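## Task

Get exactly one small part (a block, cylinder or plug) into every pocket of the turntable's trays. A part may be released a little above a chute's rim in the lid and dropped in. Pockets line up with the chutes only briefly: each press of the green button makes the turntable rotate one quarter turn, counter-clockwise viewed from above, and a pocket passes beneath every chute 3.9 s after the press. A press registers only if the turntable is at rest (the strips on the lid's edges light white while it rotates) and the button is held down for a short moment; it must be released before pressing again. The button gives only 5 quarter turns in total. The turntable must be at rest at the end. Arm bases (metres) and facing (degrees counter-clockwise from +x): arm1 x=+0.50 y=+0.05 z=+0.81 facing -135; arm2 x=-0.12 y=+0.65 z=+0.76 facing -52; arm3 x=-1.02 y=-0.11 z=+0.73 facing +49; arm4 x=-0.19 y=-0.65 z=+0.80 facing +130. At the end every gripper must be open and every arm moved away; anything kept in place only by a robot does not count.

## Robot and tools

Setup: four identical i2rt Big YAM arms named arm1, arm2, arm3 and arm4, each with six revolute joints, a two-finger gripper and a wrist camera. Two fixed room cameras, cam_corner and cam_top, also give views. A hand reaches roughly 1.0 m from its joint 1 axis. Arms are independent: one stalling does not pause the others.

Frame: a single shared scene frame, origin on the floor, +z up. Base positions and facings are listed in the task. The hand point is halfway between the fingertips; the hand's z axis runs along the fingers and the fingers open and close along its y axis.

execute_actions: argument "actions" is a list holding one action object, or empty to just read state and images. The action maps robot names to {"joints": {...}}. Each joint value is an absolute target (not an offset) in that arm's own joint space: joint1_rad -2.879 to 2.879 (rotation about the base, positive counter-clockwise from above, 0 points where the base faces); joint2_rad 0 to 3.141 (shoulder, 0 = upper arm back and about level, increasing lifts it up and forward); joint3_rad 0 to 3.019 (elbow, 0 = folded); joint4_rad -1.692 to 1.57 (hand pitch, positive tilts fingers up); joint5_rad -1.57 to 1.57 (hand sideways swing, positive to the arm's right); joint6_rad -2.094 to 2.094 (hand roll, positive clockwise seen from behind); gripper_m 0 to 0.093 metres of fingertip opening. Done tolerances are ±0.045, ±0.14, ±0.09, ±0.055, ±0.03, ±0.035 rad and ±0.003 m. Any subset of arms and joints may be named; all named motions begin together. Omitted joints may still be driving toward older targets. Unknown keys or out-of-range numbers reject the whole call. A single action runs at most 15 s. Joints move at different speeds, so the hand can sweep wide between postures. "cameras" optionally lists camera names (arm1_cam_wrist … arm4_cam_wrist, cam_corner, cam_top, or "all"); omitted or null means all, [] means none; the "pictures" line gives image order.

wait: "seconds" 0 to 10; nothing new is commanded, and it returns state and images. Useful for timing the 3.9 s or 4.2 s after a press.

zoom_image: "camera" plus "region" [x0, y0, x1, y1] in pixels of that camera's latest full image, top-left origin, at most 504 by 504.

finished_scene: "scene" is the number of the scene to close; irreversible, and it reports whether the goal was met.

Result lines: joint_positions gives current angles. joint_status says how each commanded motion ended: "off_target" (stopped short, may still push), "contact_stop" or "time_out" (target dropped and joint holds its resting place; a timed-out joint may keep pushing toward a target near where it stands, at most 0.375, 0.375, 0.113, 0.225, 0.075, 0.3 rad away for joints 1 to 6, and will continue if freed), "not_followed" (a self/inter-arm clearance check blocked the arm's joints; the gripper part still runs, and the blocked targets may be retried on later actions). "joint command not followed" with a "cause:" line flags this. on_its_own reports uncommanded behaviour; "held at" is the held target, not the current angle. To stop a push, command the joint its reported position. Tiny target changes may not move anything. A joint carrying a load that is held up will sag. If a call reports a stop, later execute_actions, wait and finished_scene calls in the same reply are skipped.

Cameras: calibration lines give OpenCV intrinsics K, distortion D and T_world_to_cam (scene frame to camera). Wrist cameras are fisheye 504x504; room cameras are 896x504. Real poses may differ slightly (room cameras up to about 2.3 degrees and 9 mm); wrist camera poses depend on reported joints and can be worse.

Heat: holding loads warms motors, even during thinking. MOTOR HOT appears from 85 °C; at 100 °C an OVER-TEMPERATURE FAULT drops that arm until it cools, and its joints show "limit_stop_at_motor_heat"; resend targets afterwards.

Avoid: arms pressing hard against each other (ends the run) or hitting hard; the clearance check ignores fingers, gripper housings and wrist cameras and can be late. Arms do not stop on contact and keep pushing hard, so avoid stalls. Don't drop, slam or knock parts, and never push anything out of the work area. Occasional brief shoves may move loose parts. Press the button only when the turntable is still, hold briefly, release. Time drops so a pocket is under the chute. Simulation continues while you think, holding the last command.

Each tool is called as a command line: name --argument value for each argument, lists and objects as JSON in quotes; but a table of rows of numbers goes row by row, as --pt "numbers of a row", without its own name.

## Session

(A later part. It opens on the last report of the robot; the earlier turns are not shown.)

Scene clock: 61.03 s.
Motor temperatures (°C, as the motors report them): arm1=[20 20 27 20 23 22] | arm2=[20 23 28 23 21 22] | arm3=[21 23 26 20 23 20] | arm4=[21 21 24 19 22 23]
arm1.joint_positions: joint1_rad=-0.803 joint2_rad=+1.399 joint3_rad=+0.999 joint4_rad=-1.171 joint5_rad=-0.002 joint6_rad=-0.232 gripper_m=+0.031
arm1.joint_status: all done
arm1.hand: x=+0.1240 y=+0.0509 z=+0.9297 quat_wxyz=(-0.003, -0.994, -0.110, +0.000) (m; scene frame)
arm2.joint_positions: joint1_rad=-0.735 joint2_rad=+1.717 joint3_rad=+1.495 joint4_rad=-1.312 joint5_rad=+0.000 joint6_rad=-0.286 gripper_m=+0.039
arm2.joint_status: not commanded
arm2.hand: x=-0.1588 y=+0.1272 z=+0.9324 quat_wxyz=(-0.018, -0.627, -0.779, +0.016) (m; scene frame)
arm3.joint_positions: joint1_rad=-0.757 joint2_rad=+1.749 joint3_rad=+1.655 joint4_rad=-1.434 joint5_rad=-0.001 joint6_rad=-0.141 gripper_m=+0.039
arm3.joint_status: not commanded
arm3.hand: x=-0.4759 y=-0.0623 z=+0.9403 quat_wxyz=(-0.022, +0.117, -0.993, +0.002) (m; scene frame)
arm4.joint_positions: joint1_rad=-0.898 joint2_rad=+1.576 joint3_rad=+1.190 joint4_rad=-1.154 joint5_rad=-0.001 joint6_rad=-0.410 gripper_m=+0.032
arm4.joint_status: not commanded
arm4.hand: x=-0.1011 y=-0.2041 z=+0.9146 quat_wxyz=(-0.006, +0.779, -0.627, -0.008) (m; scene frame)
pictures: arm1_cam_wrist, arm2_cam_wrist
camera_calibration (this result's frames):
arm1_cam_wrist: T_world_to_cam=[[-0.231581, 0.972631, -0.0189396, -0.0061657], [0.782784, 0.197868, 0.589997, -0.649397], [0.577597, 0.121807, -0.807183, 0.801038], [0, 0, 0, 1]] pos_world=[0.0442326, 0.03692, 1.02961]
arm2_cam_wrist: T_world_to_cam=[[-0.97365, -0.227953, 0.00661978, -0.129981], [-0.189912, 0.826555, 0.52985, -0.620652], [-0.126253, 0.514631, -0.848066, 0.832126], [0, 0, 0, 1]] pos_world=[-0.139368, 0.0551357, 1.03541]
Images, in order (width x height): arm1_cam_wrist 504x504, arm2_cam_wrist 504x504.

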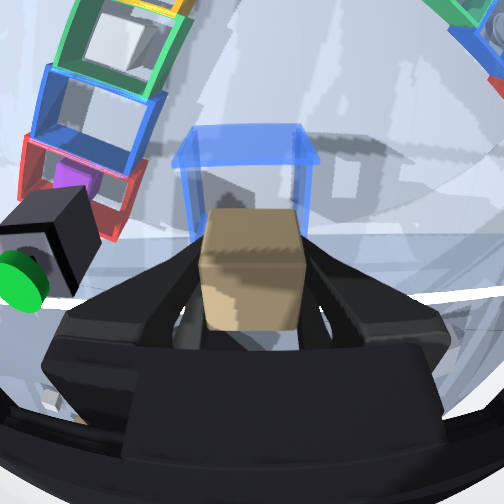

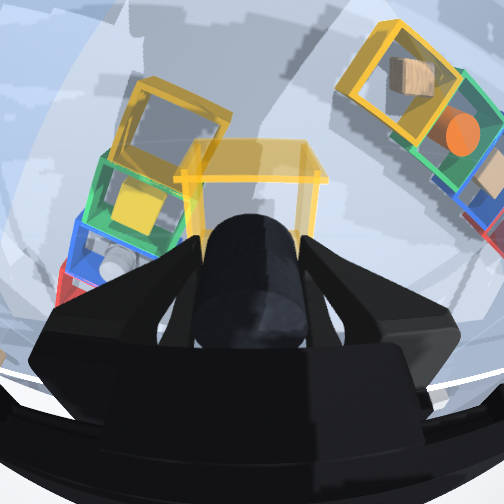

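wait --seconds 2.13

execute_actions --actions '[{"arm1":{"joints":{"gripper_m":0.06}},"arm2":{"joints":{"gripper_m":0.06}},"arm4":{"joints":{"gripper_m":0.06}}}]'

Scene clock: 63.23 s.
Motor temperatures (°C, as the motors report them): arm1=[20 20 27 20 23 22] | arm2=[20 23 28 23 21 22] | arm3=[21 23 26 20 23 20] | arm4=[21 21 24 19 22 23]
arm1.joint_positions: joint1_rad=-0.803 joint2_rad=+1.399 joint3_rad=+0.999 joint4_rad=-1.171 joint5_rad=-0.002 joint6_rad=-0.232 gripper_m=+0.031
arm1.joint_status: all done
arm1.hand: x=+0.1240 y=+0.0509 z=+0.9297 quat_wxyz=(-0.003, -0.994, -0.110, +0.000) (m; scene frame)
arm2.joint_positions: joint1_rad=-0.735 joint2_rad=+1.717 joint3_rad=+1.495 joint4_rad=-1.312 joint5_rad=+0.000 joint6_rad=-0.286 gripper_m=+0.039
arm2.joint_status: not commanded
arm2.hand: x=-0.1588 y=+0.1272 z=+0.9324 quat_wxyz=(-0.018, -0.627, -0.779, +0.016) (m; scene frame)
arm3.joint_positions: joint1_rad=-0.757 joint2_rad=+1.749 joint3_rad=+1.655 joint4_rad=-1.434 joint5_rad=-0.001 joint6_rad=-0.141 gripper_m=+0.039
arm3.joint_status: not commanded
arm3.hand: x=-0.4759 y=-0.0623 z=+0.9403 quat_wxyz=(-0.022, +0.117, -0.993, +0.002) (m; scene frame)
arm4.joint_positions: joint1_rad=-0.898 joint2_rad=+1.576 joint3_rad=+1.190 joint4_rad=-1.154 joint5_rad=-0.001 joint6_rad=-0.410 gripper_m=+0.032
arm4.joint_status: not commanded
arm4.hand: x=-0.1011 y=-0.2041 z=+0.9146 quat_wxyz=(-0.006, +0.779, -0.627, -0.008) (m; scene frame)
wait: 2.13 s; at rest by 0.20 s
pictures: arm1_cam_wrist, arm2_cam_wrist, arm3_cam_wrist, arm4_cam_wrist, cam_corner, cam_top
camera_calibration (this result's frames):
arm1_cam_wrist: T_world_to_cam=[[-0.231581, 0.972631, -0.0189396, -0.0061657], [0.782784, 0.197868, 0.589997, -0.649397], [0.577597, 0.121807, -0.807183, 0.801038], [0, 0, 0, 1]] pos_world=[0.0442326, 0.03692, 1.02961]
arm2_cam_wrist: T_world_to_cam=[[-0.97365, -0.227953, 0.00661978, -0.129981], [-0.189912, 0.826555, 0.52985, -0.620652], [-0.126253, 0.514631, -0.848066, 0.832126], [0, 0, 0, 1]] pos_world=[-0.139368, 0.0551357, 1.03541]
arm3_cam_wrist: T_world_to_cam=[[0.221448, -0.974825, 0.0260106, 0.0198987], [-0.821645, -0.172152, 0.543382, -0.907495], [-0.525225, -0.141702, -0.839083, 0.654068], [0, 0, 0, 1]] pos_world=[-0.406513, -0.0441461, 1.04142]
arm4_cam_wrist: T_world_to_cam=[[0.97824, 0.207444, -0.00371588, 0.143272], [0.172304, -0.802291, 0.571525, -0.663233], [0.115578, -0.559729, -0.820576, 0.771823], [0, 0, 0, 1]] pos_world=[-0.115083, -0.129816, 1.01293]
Images, in order (width x height): arm1_cam_wrist 504x504, arm2_cam_wrist 504x504, arm3_cam_wrist 504x504, arm4_cam_wrist 504x504, cam_corner 896x504, cam_top 896x504.

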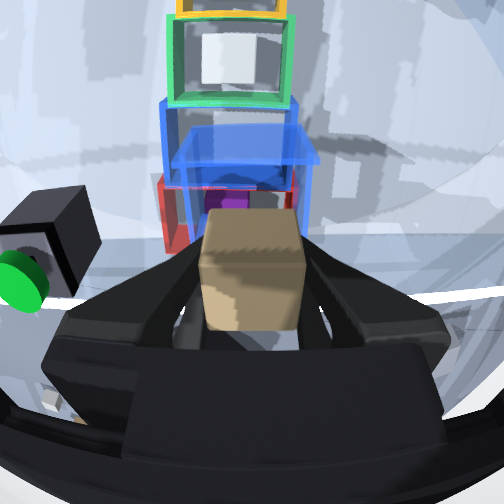

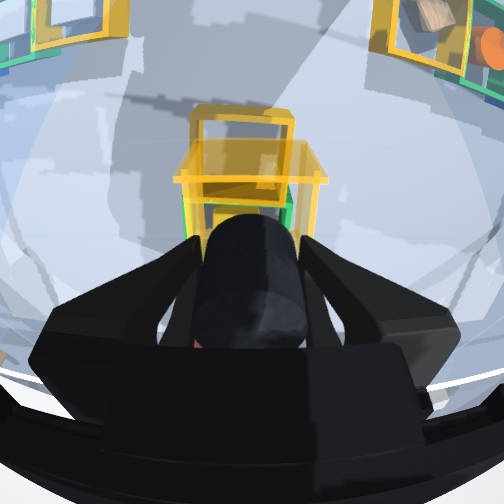

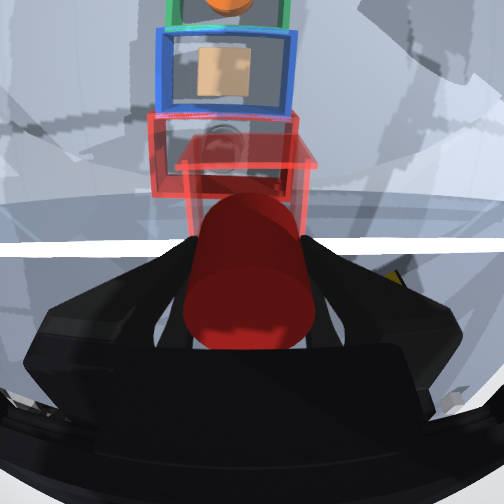

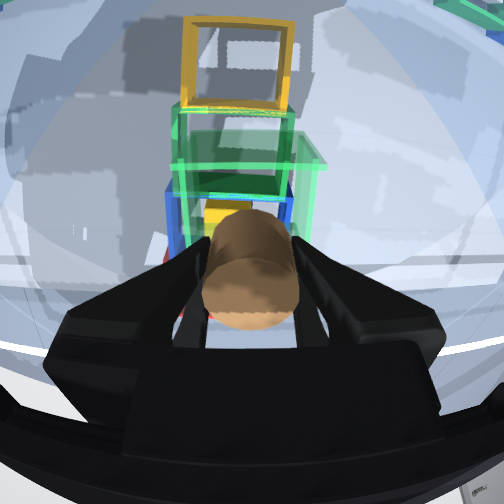

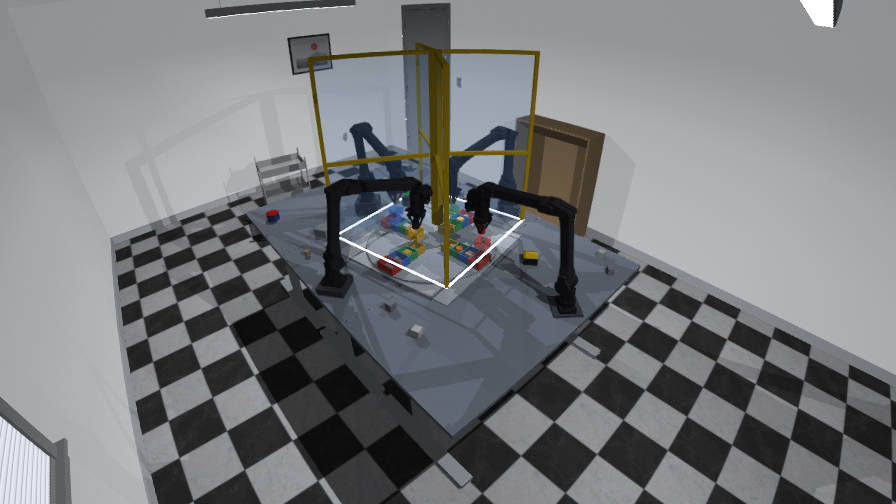

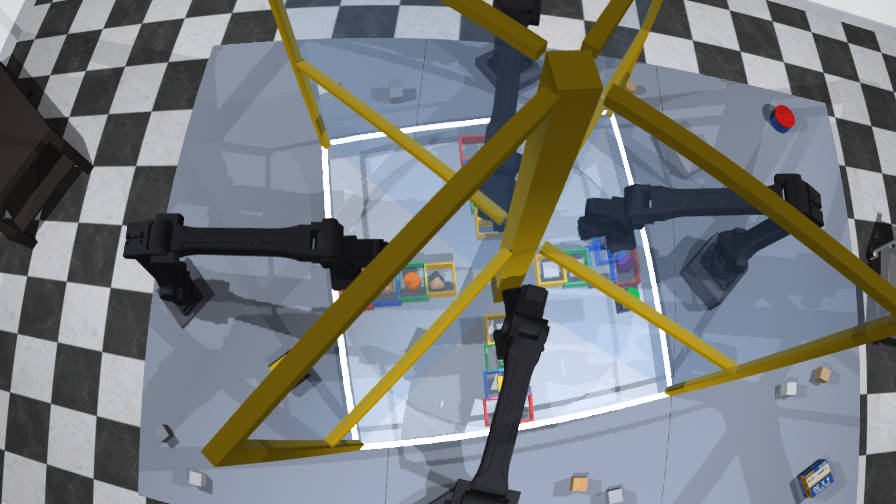

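Scene clock: 63.80 s.
Motor temperatures (°C, as the motors report them): arm1=[20 20 27 20 23 22] | arm2=[20 23 28 23 21 22] | arm3=[21 23 26 20 23 20] | arm4=[21 21 24 19 22 23]
arm1.joint_positions: joint1_rad=-0.803 joint2_rad=+1.399 joint3_rad=+0.999 joint4_rad=-1.171 joint5_rad=-0.002 joint6_rad=-0.232 gripper_m=+0.060
arm1.joint_status: all done
arm1.hand: x=+0.1240 y=+0.0509 z=+0.9297 quat_wxyz=(-0.003, -0.994, -0.110, +0.000) (m; scene frame)
arm2.joint_positions: joint1_rad=-0.735 joint2_rad=+1.717 joint3_rad=+1.495 joint4_rad=-1.312 joint5_rad=+0.000 joint6_rad=-0.286 gripper_m=+0.060
arm2.joint_status: all done
arm2.hand: x=-0.1588 y=+0.1272 z=+0.9324 quat_wxyz=(-0.018, -0.627, -0.779, +0.016) (m; scene frame)
arm3.joint_positions: joint1_rad=-0.757 joint2_rad=+1.749 joint3_rad=+1.655 joint4_rad=-1.434 joint5_rad=-0.001 joint6_rad=-0.141 gripper_m=+0.039
arm3.joint_status: not commanded
arm3.hand: x=-0.4759 y=-0.0623 z=+0.9403 quat_wxyz=(-0.022, +0.117, -0.993, +0.002) (m; scene frame)
arm4.joint_positions: joint1_rad=-0.898 joint2_rad=+1.576 joint3_rad=+1.190 joint4_rad=-1.154 joint5_rad=-0.001 joint6_rad=-0.410 gripper_m=+0.060
arm4.joint_status: all done
arm4.hand: x=-0.1011 y=-0.2041 z=+0.9146 quat_wxyz=(-0.006, +0.779, -0.627, -0.008) (m; scene frame)
pictures: arm1_cam_wrist, arm2_cam_wrist, arm3_cam_wrist, arm4_cam_wrist, cam_corner, cam_top
camera_calibration (this result's frames):
arm1_cam_wrist: T_world_to_cam=[[-0.231581, 0.972631, -0.0189396, -0.0061657], [0.782784, 0.197868, 0.589997, -0.649397], [0.577597, 0.121807, -0.807183, 0.801038], [0, 0, 0, 1]] pos_world=[0.0442326, 0.03692, 1.02961]
arm2_cam_wrist: T_world_to_cam=[[-0.97365, -0.227953, 0.00661978, -0.129981], [-0.189912, 0.826555, 0.52985, -0.620652], [-0.126253, 0.514631, -0.848066, 0.832126], [0, 0, 0, 1]] pos_world=[-0.139368, 0.0551357, 1.03541]
arm3_cam_wrist: T_world_to_cam=[[0.221448, -0.974825, 0.0260106, 0.0198987], [-0.821645, -0.172152, 0.543382, -0.907495], [-0.525225, -0.141702, -0.839083, 0.654068], [0, 0, 0, 1]] pos_world=[-0.406513, -0.0441461, 1.04142]
arm4_cam_wrist: T_world_to_cam=[[0.97824, 0.207444, -0.00371588, 0.143272], [0.172304, -0.802291, 0.571525, -0.663233], [0.115578, -0.559729, -0.820576, 0.771823], [0, 0, 0, 1]] pos_world=[-0.115083, -0.129816, 1.01293]
Images, in order (width x height): arm1_cam_wrist 504x504, arm2_cam_wrist 504x504, arm3_cam_wrist 504x504, arm4_cam_wrist 504x504, cam_corner 896x504, cam_top 896x504.

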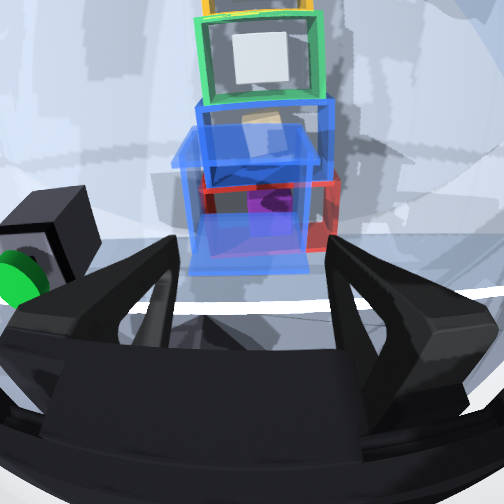

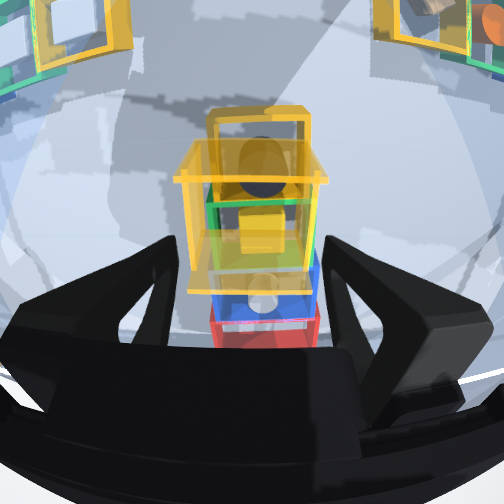

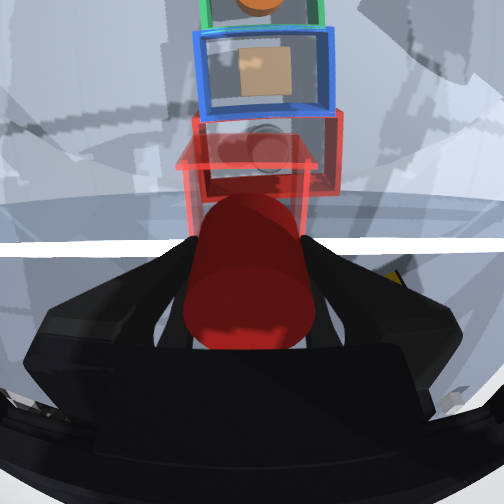

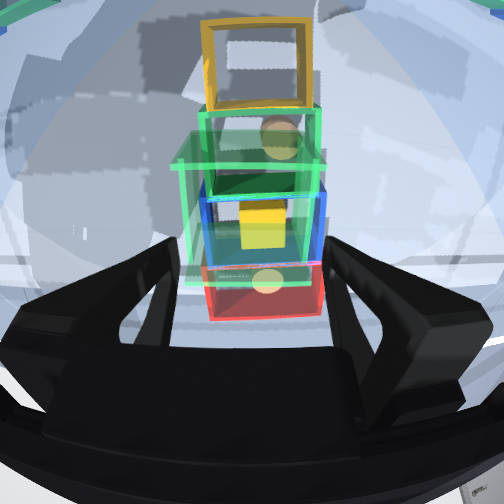

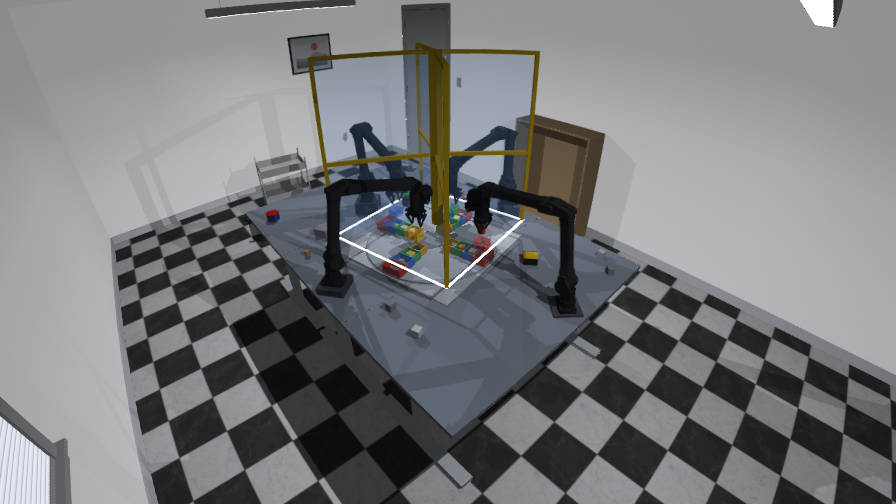

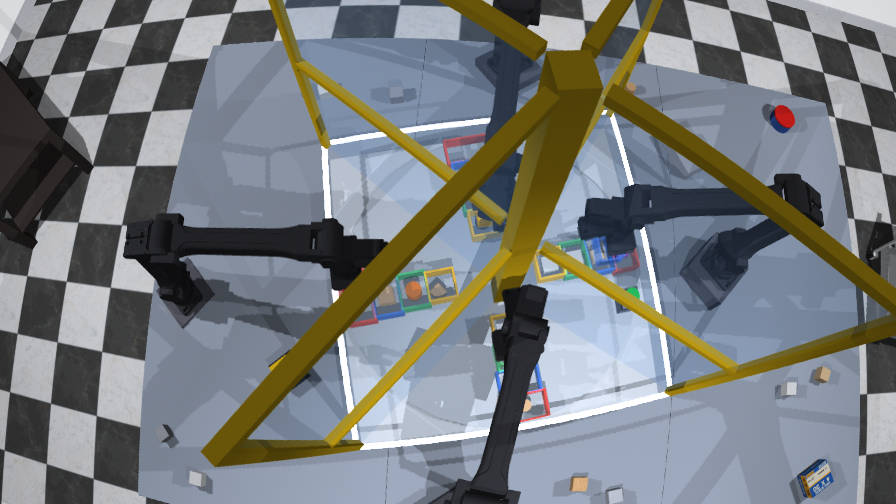

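execute_actions --actions '[{"arm1":{"joints":{"joint1_rad":-0.41,"joint4_rad":-1.325,"gripper_m":0.0}},"arm2":{"joints":{"joint1_rad":-1.828,"joint2_rad":1.315,"joint3_rad":1.05,"joint6_rad":0.205,"gripper_m":0.08}},"arm3":{"joints":{"joint2_rad":1.792,"joint4_rad":-1.476}},"arm4":{"joints":{"joint2_rad":0.9,"joint4_rad":-1.5}}}]'

Scene clock: 66.57 s.
Motor temperatures (°C, as the motors report them): arm1=[20 20 27 20 23 22] | arm2=[20 23 28 23 21 22] | arm3=[21 23 27 20 23 20] | arm4=[21 22 24 19 22 23]
arm1.joint_positions: joint1_rad=-0.408 joint2_rad=+1.399 joint3_rad=+0.999 joint4_rad=-1.310 joint5_rad=-0.001 joint6_rad=-0.231 gripper_m=+0.001
arm1.joint_status: all done
arm1.hand: x=+0.1829 y=-0.0815 z=+0.9327 quat_wxyz=(+0.003, -0.951, -0.303, -0.069) (m; scene frame)
arm2.joint_positions: joint1_rad=-1.831 joint2_rad=+1.310 joint3_rad=+1.061 joint4_rad=-1.302 joint5_rad=+0.000 joint6_rad=+0.189 gripper_m=+0.080
arm2.joint_status: all done
arm2.hand: x=-0.4572 y=+0.5085 z=+0.9337 quat_wxyz=(-0.009, -0.994, -0.108, +0.005) (m; scene frame)
arm3.joint_positions: joint1_rad=-0.757 joint2_rad=+1.768 joint3_rad=+1.655 joint4_rad=-1.467 joint5_rad=-0.001 joint6_rad=-0.141 gripper_m=+0.039
arm3.joint_status: all done
arm3.hand: x=-0.4826 y=-0.0629 z=+0.9300 quat_wxyz=(+0.004, +0.117, -0.993, +0.001) (m; scene frame)
arm4.joint_positions: joint1_rad=-0.898 joint2_rad=+0.886 joint3_rad=+1.190 joint4_rad=-1.493 joint5_rad=-0.001 joint6_rad=-0.410 gripper_m=+0.060
arm4.joint_status: all done
arm4.hand: x=-0.1301 y=-0.3605 z=+1.1506 quat_wxyz=(-0.160, +0.766, -0.616, -0.089) (m; scene frame)
pictures: arm1_cam_wrist, arm2_cam_wrist, arm3_cam_wrist, arm4_cam_wrist, cam_corner, cam_top
camera_calibration (this result's frames):
arm1_cam_wrist: T_world_to_cam=[[-0.584233, 0.809966, -0.0512536, 0.217663], [0.56456, 0.450965, 0.691305, -0.705034], [0.583047, 0.374947, -0.720743, 0.724552], [0, 0, 0, 1]] pos_world=[0.102752, -0.130023, 1.02077]
arm2_cam_wrist: T_world_to_cam=[[-0.227786, 0.973622, -0.0131622, -0.585208], [0.804789, 0.195861, 0.560315, -0.246235], [0.548113, 0.117039, -0.828175, 1.09124], [0, 0, 0, 1]] pos_world=[-0.533258, 0.490282, 1.034]
arm3_cam_wrist: T_world_to_cam=[[0.222486, -0.974748, 0.019134, 0.0279158], [-0.791832, -0.169216, 0.586829, -0.933415], [-0.568773, -0.145712, -0.809485, 0.592991], [0, 0, 0, 1]] pos_world=[-0.408041, -0.0443322, 1.02724]
arm4_cam_wrist: T_world_to_cam=[[0.974378, 0.18275, 0.131106, 0.0403873], [0.141069, -0.950575, 0.276598, -0.636751], [0.175175, -0.251016, -0.952, 1.15152], [0, 0, 0, 1]] pos_world=[-0.151244, -0.32361, 1.26708]
Images, in order (width x height): arm1_cam_wrist 504x504, arm2_cam_wrist 504x504, arm3_cam_wrist 504x504, arm4_cam_wrist 504x504, cam_corner 896x504, cam_top 896x504.

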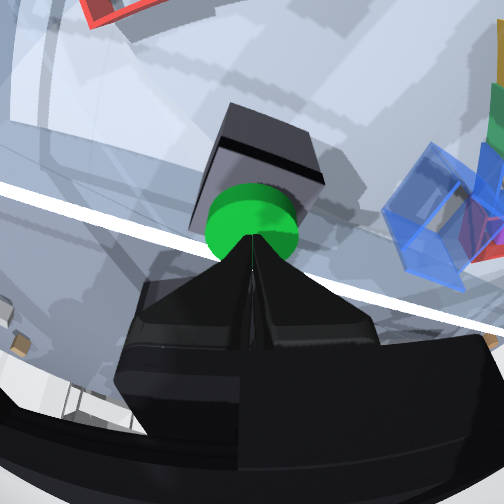

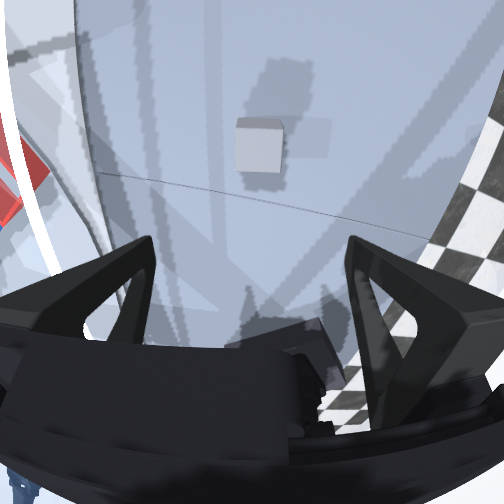

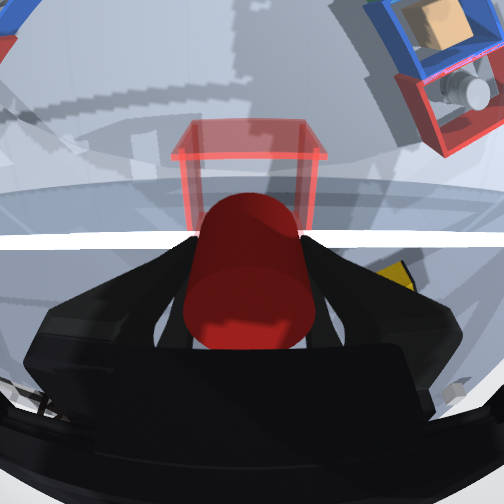

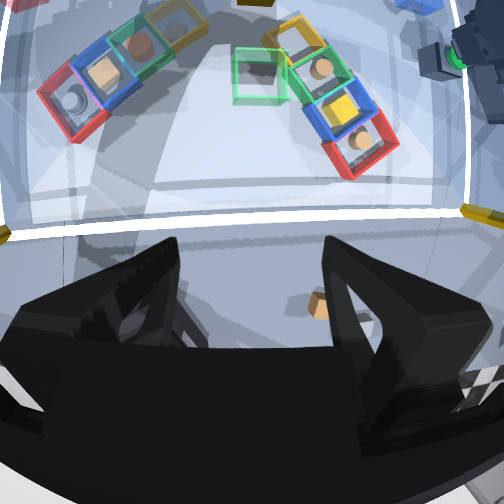

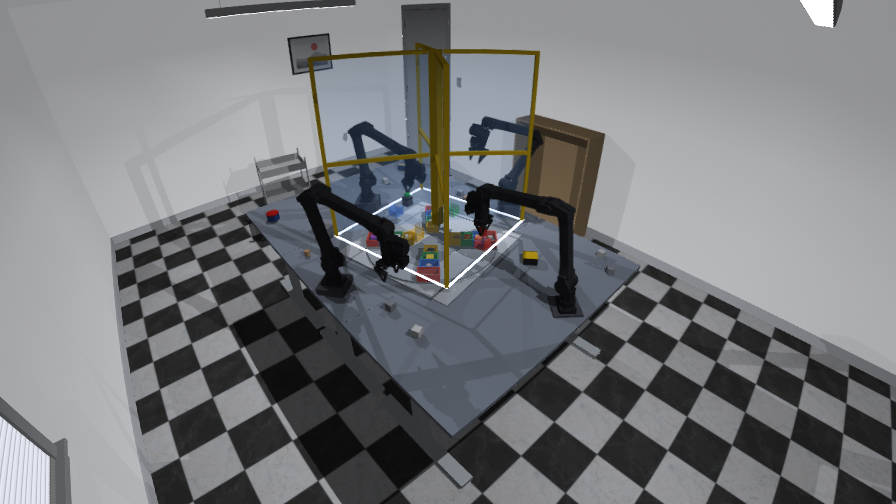

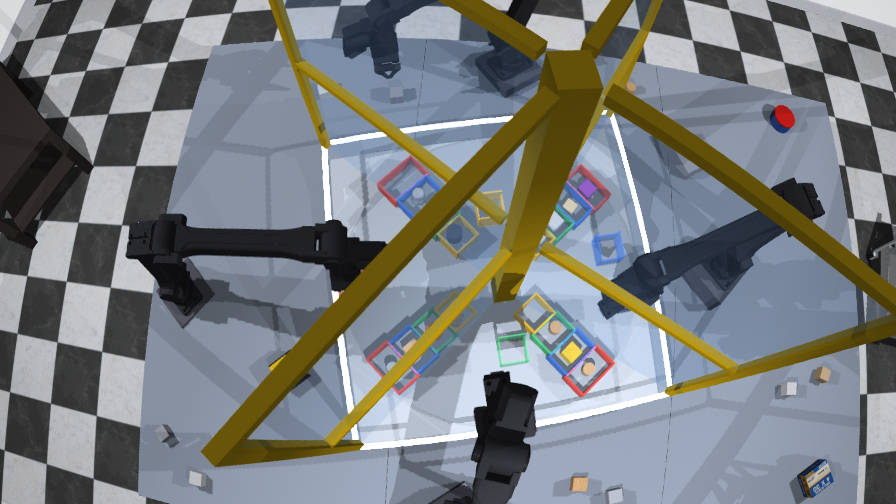

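execute_actions --actions '[]' --cameras '["cam_top"]'

Scene clock: 67.20 s.
Motor temperatures (°C, as the motors report them): arm1=[20 20 27 20 23 22] | arm2=[20 23 28 23 21 22] | arm3=[21 23 27 20 23 20] | arm4=[21 21 24 19 22 23]
arm1.joint_positions: joint1_rad=-0.408 joint2_rad=+1.399 joint3_rad=+0.999 joint4_rad=-1.310 joint5_rad=-0.001 joint6_rad=-0.231 gripper_m=+0.001
arm1.joint_status: all done
arm1.hand: x=+0.1829 y=-0.0815 z=+0.9327 quat_wxyz=(+0.003, -0.951, -0.303, -0.069) (m; scene frame)
arm2.joint_positions: joint1_rad=-1.831 joint2_rad=+1.310 joint3_rad=+1.061 joint4_rad=-1.302 joint5_rad=+0.000 joint6_rad=+0.190 gripper_m=+0.080
arm2.joint_status: all done
arm2.hand: x=-0.4572 y=+0.5085 z=+0.9337 quat_wxyz=(-0.009, -0.994, -0.107, +0.005) (m; scene frame)
arm3.joint_positions: joint1_rad=-0.757 joint2_rad=+1.768 joint3_rad=+1.655 joint4_rad=-1.467 joint5_rad=-0.001 joint6_rad=-0.141 gripper_m=+0.039
arm3.joint_status: all done
arm3.hand: x=-0.4826 y=-0.0629 z=+0.9300 quat_wxyz=(+0.004, +0.117, -0.993, +0.001) (m; scene frame)
arm4.joint_positions: joint1_rad=-0.898 joint2_rad=+0.886 joint3_rad=+1.190 joint4_rad=-1.493 joint5_rad=-0.001 joint6_rad=-0.410 gripper_m=+0.060
arm4.joint_status: all done
arm4.hand: x=-0.1301 y=-0.3605 z=+1.1506 quat_wxyz=(-0.160, +0.766, -0.616, -0.089) (m; scene frame)
pictures: cam_top
Images, in order (width x height): cam_top 896x504.

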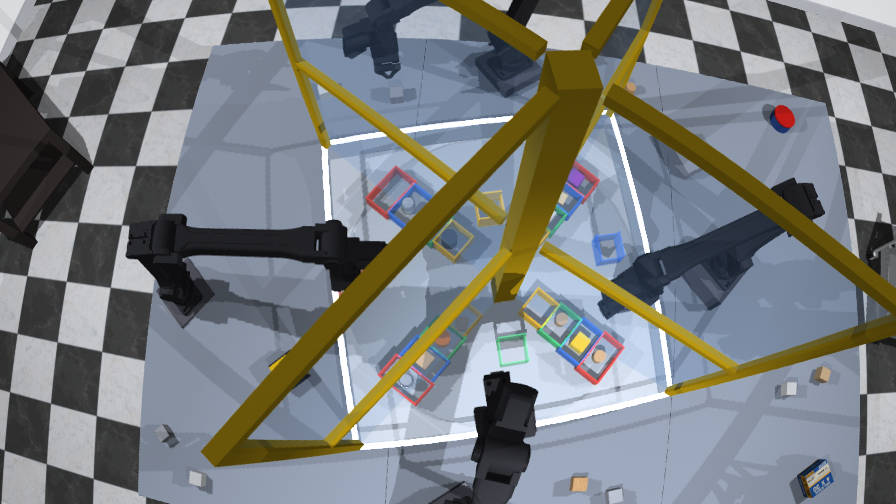

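execute_actions --actions '[{"arm2":{"joints":{"joint1_rad":-1.85,"joint2_rad":1.582,"joint3_rad":0.782,"joint4_rad":-0.75}}}]' --cameras '["arm2_cam_wrist","cam_top"]'

Scene clock: 68.53 s.
Motor temperatures (°C, as the motors report them): arm1=[20 20 27 20 23 22] | arm2=[20 23 28 23 21 22] | arm3=[21 23 27 20 23 20] | arm4=[21 21 24 19 22 23]
arm1.joint_positions: joint1_rad=-0.408 joint2_rad=+1.399 joint3_rad=+0.999 joint4_rad=-1.310 joint5_rad=-0.001 joint6_rad=-0.231 gripper_m=+0.001
arm1.joint_status: not commanded
arm1.hand: x=+0.1829 y=-0.0815 z=+0.9327 quat_wxyz=(+0.003, -0.951, -0.303, -0.069) (m; scene frame)
arm2.joint_positions: joint1_rad=-1.844 joint2_rad=+1.593 joint3_rad=+0.773 joint4_rad=-0.762 joint5_rad=+0.000 joint6_rad=+0.190 gripper_m=+0.080
arm2.joint_status: all done
arm2.hand: x=-0.4492 y=+0.5143 z=+0.7423 quat_wxyz=(-0.004, -0.995, -0.101, -0.010) (m; scene frame)
arm3.joint_positions: joint1_rad=-0.757 joint2_rad=+1.768 joint3_rad=+1.655 joint4_rad=-1.467 joint5_rad=-0.001 joint6_rad=-0.141 gripper_m=+0.039
arm3.joint_status: not commanded
arm3.hand: x=-0.4826 y=-0.0629 z=+0.9300 quat_wxyz=(+0.004, +0.117, -0.993, +0.001) (m; scene frame)
arm4.joint_positions: joint1_rad=-0.898 joint2_rad=+0.886 joint3_rad=+1.190 joint4_rad=-1.493 joint5_rad=-0.001 joint6_rad=-0.410 gripper_m=+0.060
arm4.joint_status: not commanded
arm4.hand: x=-0.1301 y=-0.3605 z=+1.1506 quat_wxyz=(-0.160, +0.766, -0.616, -0.089) (m; scene frame)
pictures: arm2_cam_wrist, cam_top
camera_calibration (this result's frames):
arm2_cam_wrist: T_world_to_cam=[[-0.214508, 0.976691, -0.00780586, -0.591061], [0.791292, 0.178463, 0.584814, -0.161814], [0.572576, 0.11927, -0.81113, 0.924872], [0, 0, 0, 1]] pos_world=[-0.528304, 0.495852, 0.840209]
Images, in order (width x height): arm2_cam_wrist 504x504, cam_top 896x504.

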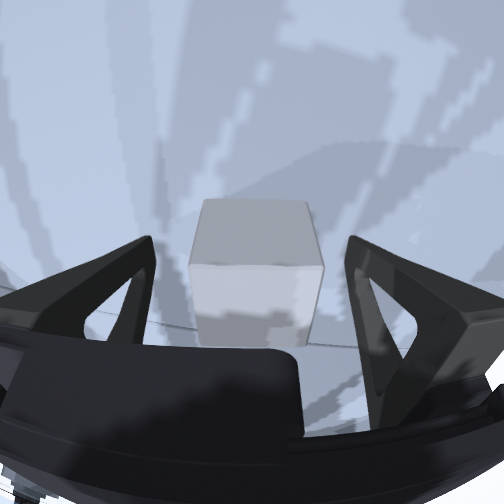

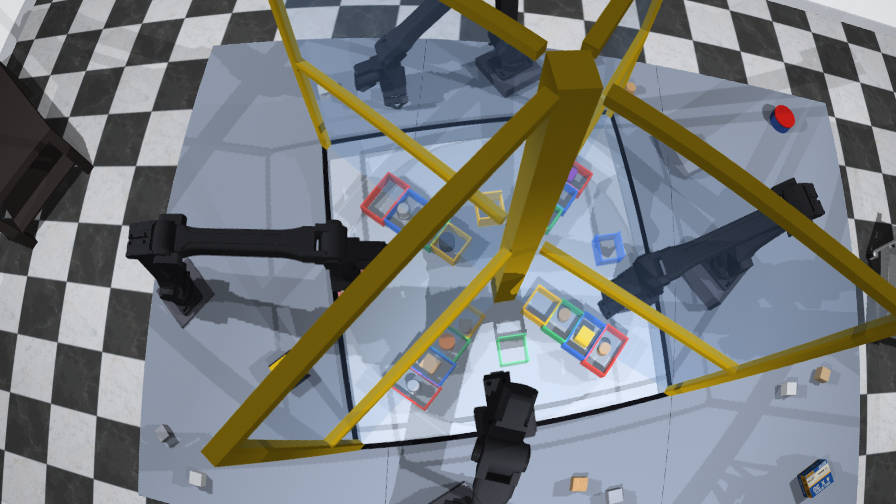

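execute_actions --actions '[]' --cameras '[]'

execute_actions --actions '[{"arm1":{"joints":{"joint2_rad":1.5}},"arm2":{"joints":{"joint4_rad":-0.725,"gripper_m":0.02}}}]' --cameras '[]'

execute_actions --actions '[{"arm1":{"joints":{"joint2_rad":1.39}},"arm2":{"joints":{"joint2_rad":1.3,"joint3_rad":1.51,"joint4_rad":-1.5,"joint6_rad":-0.3}}}]' --cameras '["arm3_cam_wrist","arm2_cam_wrist"]'

Scene clock: 68.73 s.
Motor temperatures (°C, as the motors report them): arm1=[20 20 27 20 23 22] | arm2=[20 23 28 23 21 22] | arm3=[21 23 27 20 23 20] | arm4=[21 21 24 19 22 23]
arm1.joint_positions: joint1_rad=-0.408 joint2_rad=+1.399 joint3_rad=+0.999 joint4_rad=-1.310 joint5_rad=-0.001 joint6_rad=-0.231 gripper_m=+0.001
arm1.joint_status: not commanded
arm1.hand: x=+0.1829 y=-0.0815 z=+0.9327 quat_wxyz=(+0.003, -0.951, -0.303, -0.069) (m; scene frame)
arm2.joint_positions: joint1_rad=-1.844 joint2_rad=+1.593 joint3_rad=+0.773 joint4_rad=-0.762 joint5_rad=+0.000 joint6_rad=+0.190 gripper_m=+0.080
arm2.joint_status: all done
arm2.hand: x=-0.4492 y=+0.5143 z=+0.7423 quat_wxyz=(-0.004, -0.995, -0.101, -0.010) (m; scene frame)
arm3.joint_positions: joint1_rad=-0.757 joint2_rad=+1.768 joint3_rad=+1.655 joint4_rad=-1.467 joint5_rad=-0.001 joint6_rad=-0.141 gripper_m=+0.039
arm3.joint_status: not commanded
arm3.hand: x=-0.4826 y=-0.0629 z=+0.9300 quat_wxyz=(+0.004, +0.117, -0.993, +0.001) (m; scene frame)
arm4.joint_positions: joint1_rad=-0.898 joint2_rad=+0.886 joint3_rad=+1.190 joint4_rad=-1.493 joint5_rad=-0.001 joint6_rad=-0.410 gripper_m=+0.060
arm4.joint_status: not commanded
arm4.hand: x=-0.1301 y=-0.3605 z=+1.1506 quat_wxyz=(-0.160, +0.766, -0.616, -0.089) (m; scene frame)
pictures: none
No camera images: the call's "cameras" was empty. Leave "cameras" out to get every camera's image.

Scene clock: 69.47 s.
Motor temperatures (°C, as the motors report them): arm1=[20 20 27 20 23 22] | arm2=[20 23 28 23 21 22] | arm3=[21 23 27 20 23 20] | arm4=[21 21 25 19 22 23]
arm1.joint_positions: joint1_rad=-0.408 joint2_rad=+1.456 joint3_rad=+1.011 joint4_rad=-1.321 joint5_rad=-0.001 joint6_rad=-0.231 gripper_m=+0.001
arm1.joint_status: all done
arm1.hand: x=+0.1819 y=-0.0820 z=+0.9187 quat_wxyz=(+0.005, -0.948, -0.302, -0.096) (m; scene frame)
arm2.joint_positions: joint1_rad=-1.844 joint2_rad=+1.593 joint3_rad=+0.773 joint4_rad=-0.737 joint5_rad=+0.000 joint6_rad=+0.191 gripper_m=+0.040
arm2.joint_status: gripper_m off_target (ended at +0.040, target +0.020); the others done
arm2.hand: x=-0.4549 y=+0.5121 z=+0.7424 quat_wxyz=(-0.008, -0.995, -0.100, +0.002) (m; scene frame)
arm3.joint_positions: joint1_rad=-0.757 joint2_rad=+1.768 joint3_rad=+1.655 joint4_rad=-1.467 joint5_rad=-0.001 joint6_rad=-0.141 gripper_m=+0.039
arm3.joint_status: not commanded
arm3.hand: x=-0.4826 y=-0.0629 z=+0.9300 quat_wxyz=(+0.004, +0.117, -0.993, +0.001) (m; scene frame)
arm4.joint_positions: joint1_rad=-0.898 joint2_rad=+0.886 joint3_rad=+1.190 joint4_rad=-1.493 joint5_rad=-0.001 joint6_rad=-0.410 gripper_m=+0.060
arm4.joint_status: not commanded
arm4.hand: x=-0.1301 y=-0.3605 z=+1.1506 quat_wxyz=(-0.160, +0.766, -0.616, -0.089) (m; scene frame)
pictures: none
No camera images: the call's "cameras" was empty. Leave "cameras" out to get every camera's image.

Scene clock: 71.00 s.
Motor temperatures (°C, as the motors report them): arm1=[20 20 27 20 23 22] | arm2=[20 23 28 23 21 22] | arm3=[21 23 27 20 23 20] | arm4=[21 21 25 19 22 23]
arm1.joint_positions: joint1_rad=-0.408 joint2_rad=+1.400 joint3_rad=+1.009 joint4_rad=-1.321 joint5_rad=-0.001 joint6_rad=-0.231 gripper_m=+0.001
arm1.joint_status: all done
arm1.hand: x=+0.1819 y=-0.0819 z=+0.9361 quat_wxyz=(+0.003, -0.951, -0.303, -0.070) (m; scene frame)
arm2.joint_positions: joint1_rad=-1.844 joint2_rad=+1.289 joint3_rad=+1.443 joint4_rad=-1.491 joint5_rad=+0.000 joint6_rad=-0.284 gripper_m=+0.040
arm2.joint_status: all done
arm2.hand: x=-0.5082 y=+0.4953 z=+1.0920 quat_wxyz=(-0.013, -0.938, -0.328, +0.114) (m; scene frame)
arm3.joint_positions: joint1_rad=-0.757 joint2_rad=+1.768 joint3_rad=+1.655 joint4_rad=-1.467 joint5_rad=-0.001 joint6_rad=-0.141 gripper_m=+0.039
arm3.joint_status: not commanded
arm3.hand: x=-0.4826 y=-0.0629 z=+0.9300 quat_wxyz=(+0.004, +0.117, -0.993, +0.001) (m; scene frame)
arm4.joint_positions: joint1_rad=-0.898 joint2_rad=+0.886 joint3_rad=+1.190 joint4_rad=-1.493 joint5_rad=-0.001 joint6_rad=-0.410 gripper_m=+0.060
arm4.joint_status: not commanded
arm4.hand: x=-0.1301 y=-0.3605 z=+1.1506 quat_wxyz=(-0.160, +0.766, -0.616, -0.089) (m; scene frame)
pictures: arm2_cam_wrist, arm3_cam_wrist
camera_calibration (this result's frames):
arm2_cam_wrist: T_world_to_cam=[[-0.628526, 0.775751, 0.0562647, -0.763297], [0.733714, 0.567351, 0.373868, -0.307748], [0.258107, 0.276268, -0.925774, 1.13222], [0, 0, 0, 1]] pos_world=[-0.546185, 0.453935, 1.20618]
arm3_cam_wrist: T_world_to_cam=[[0.222486, -0.974748, 0.019134, 0.0279158], [-0.791832, -0.169216, 0.586829, -0.933415], [-0.568773, -0.145712, -0.809485, 0.592991], [0, 0, 0, 1]] pos_world=[-0.408041, -0.0443322, 1.02724]
Images, in order (width x height): arm2_cam_wrist 504x504, arm3_cam_wrist 504x504.

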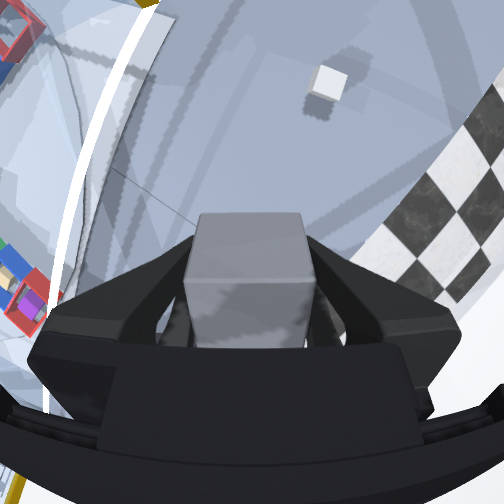

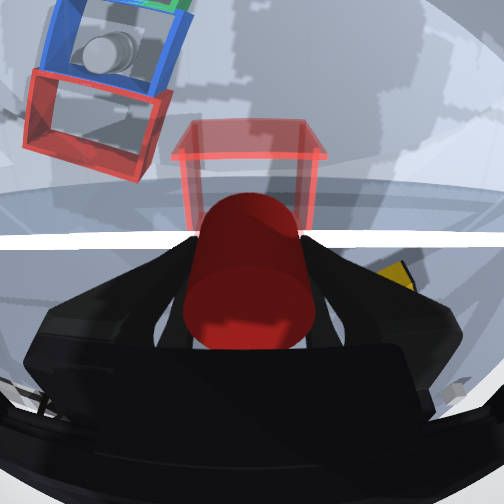

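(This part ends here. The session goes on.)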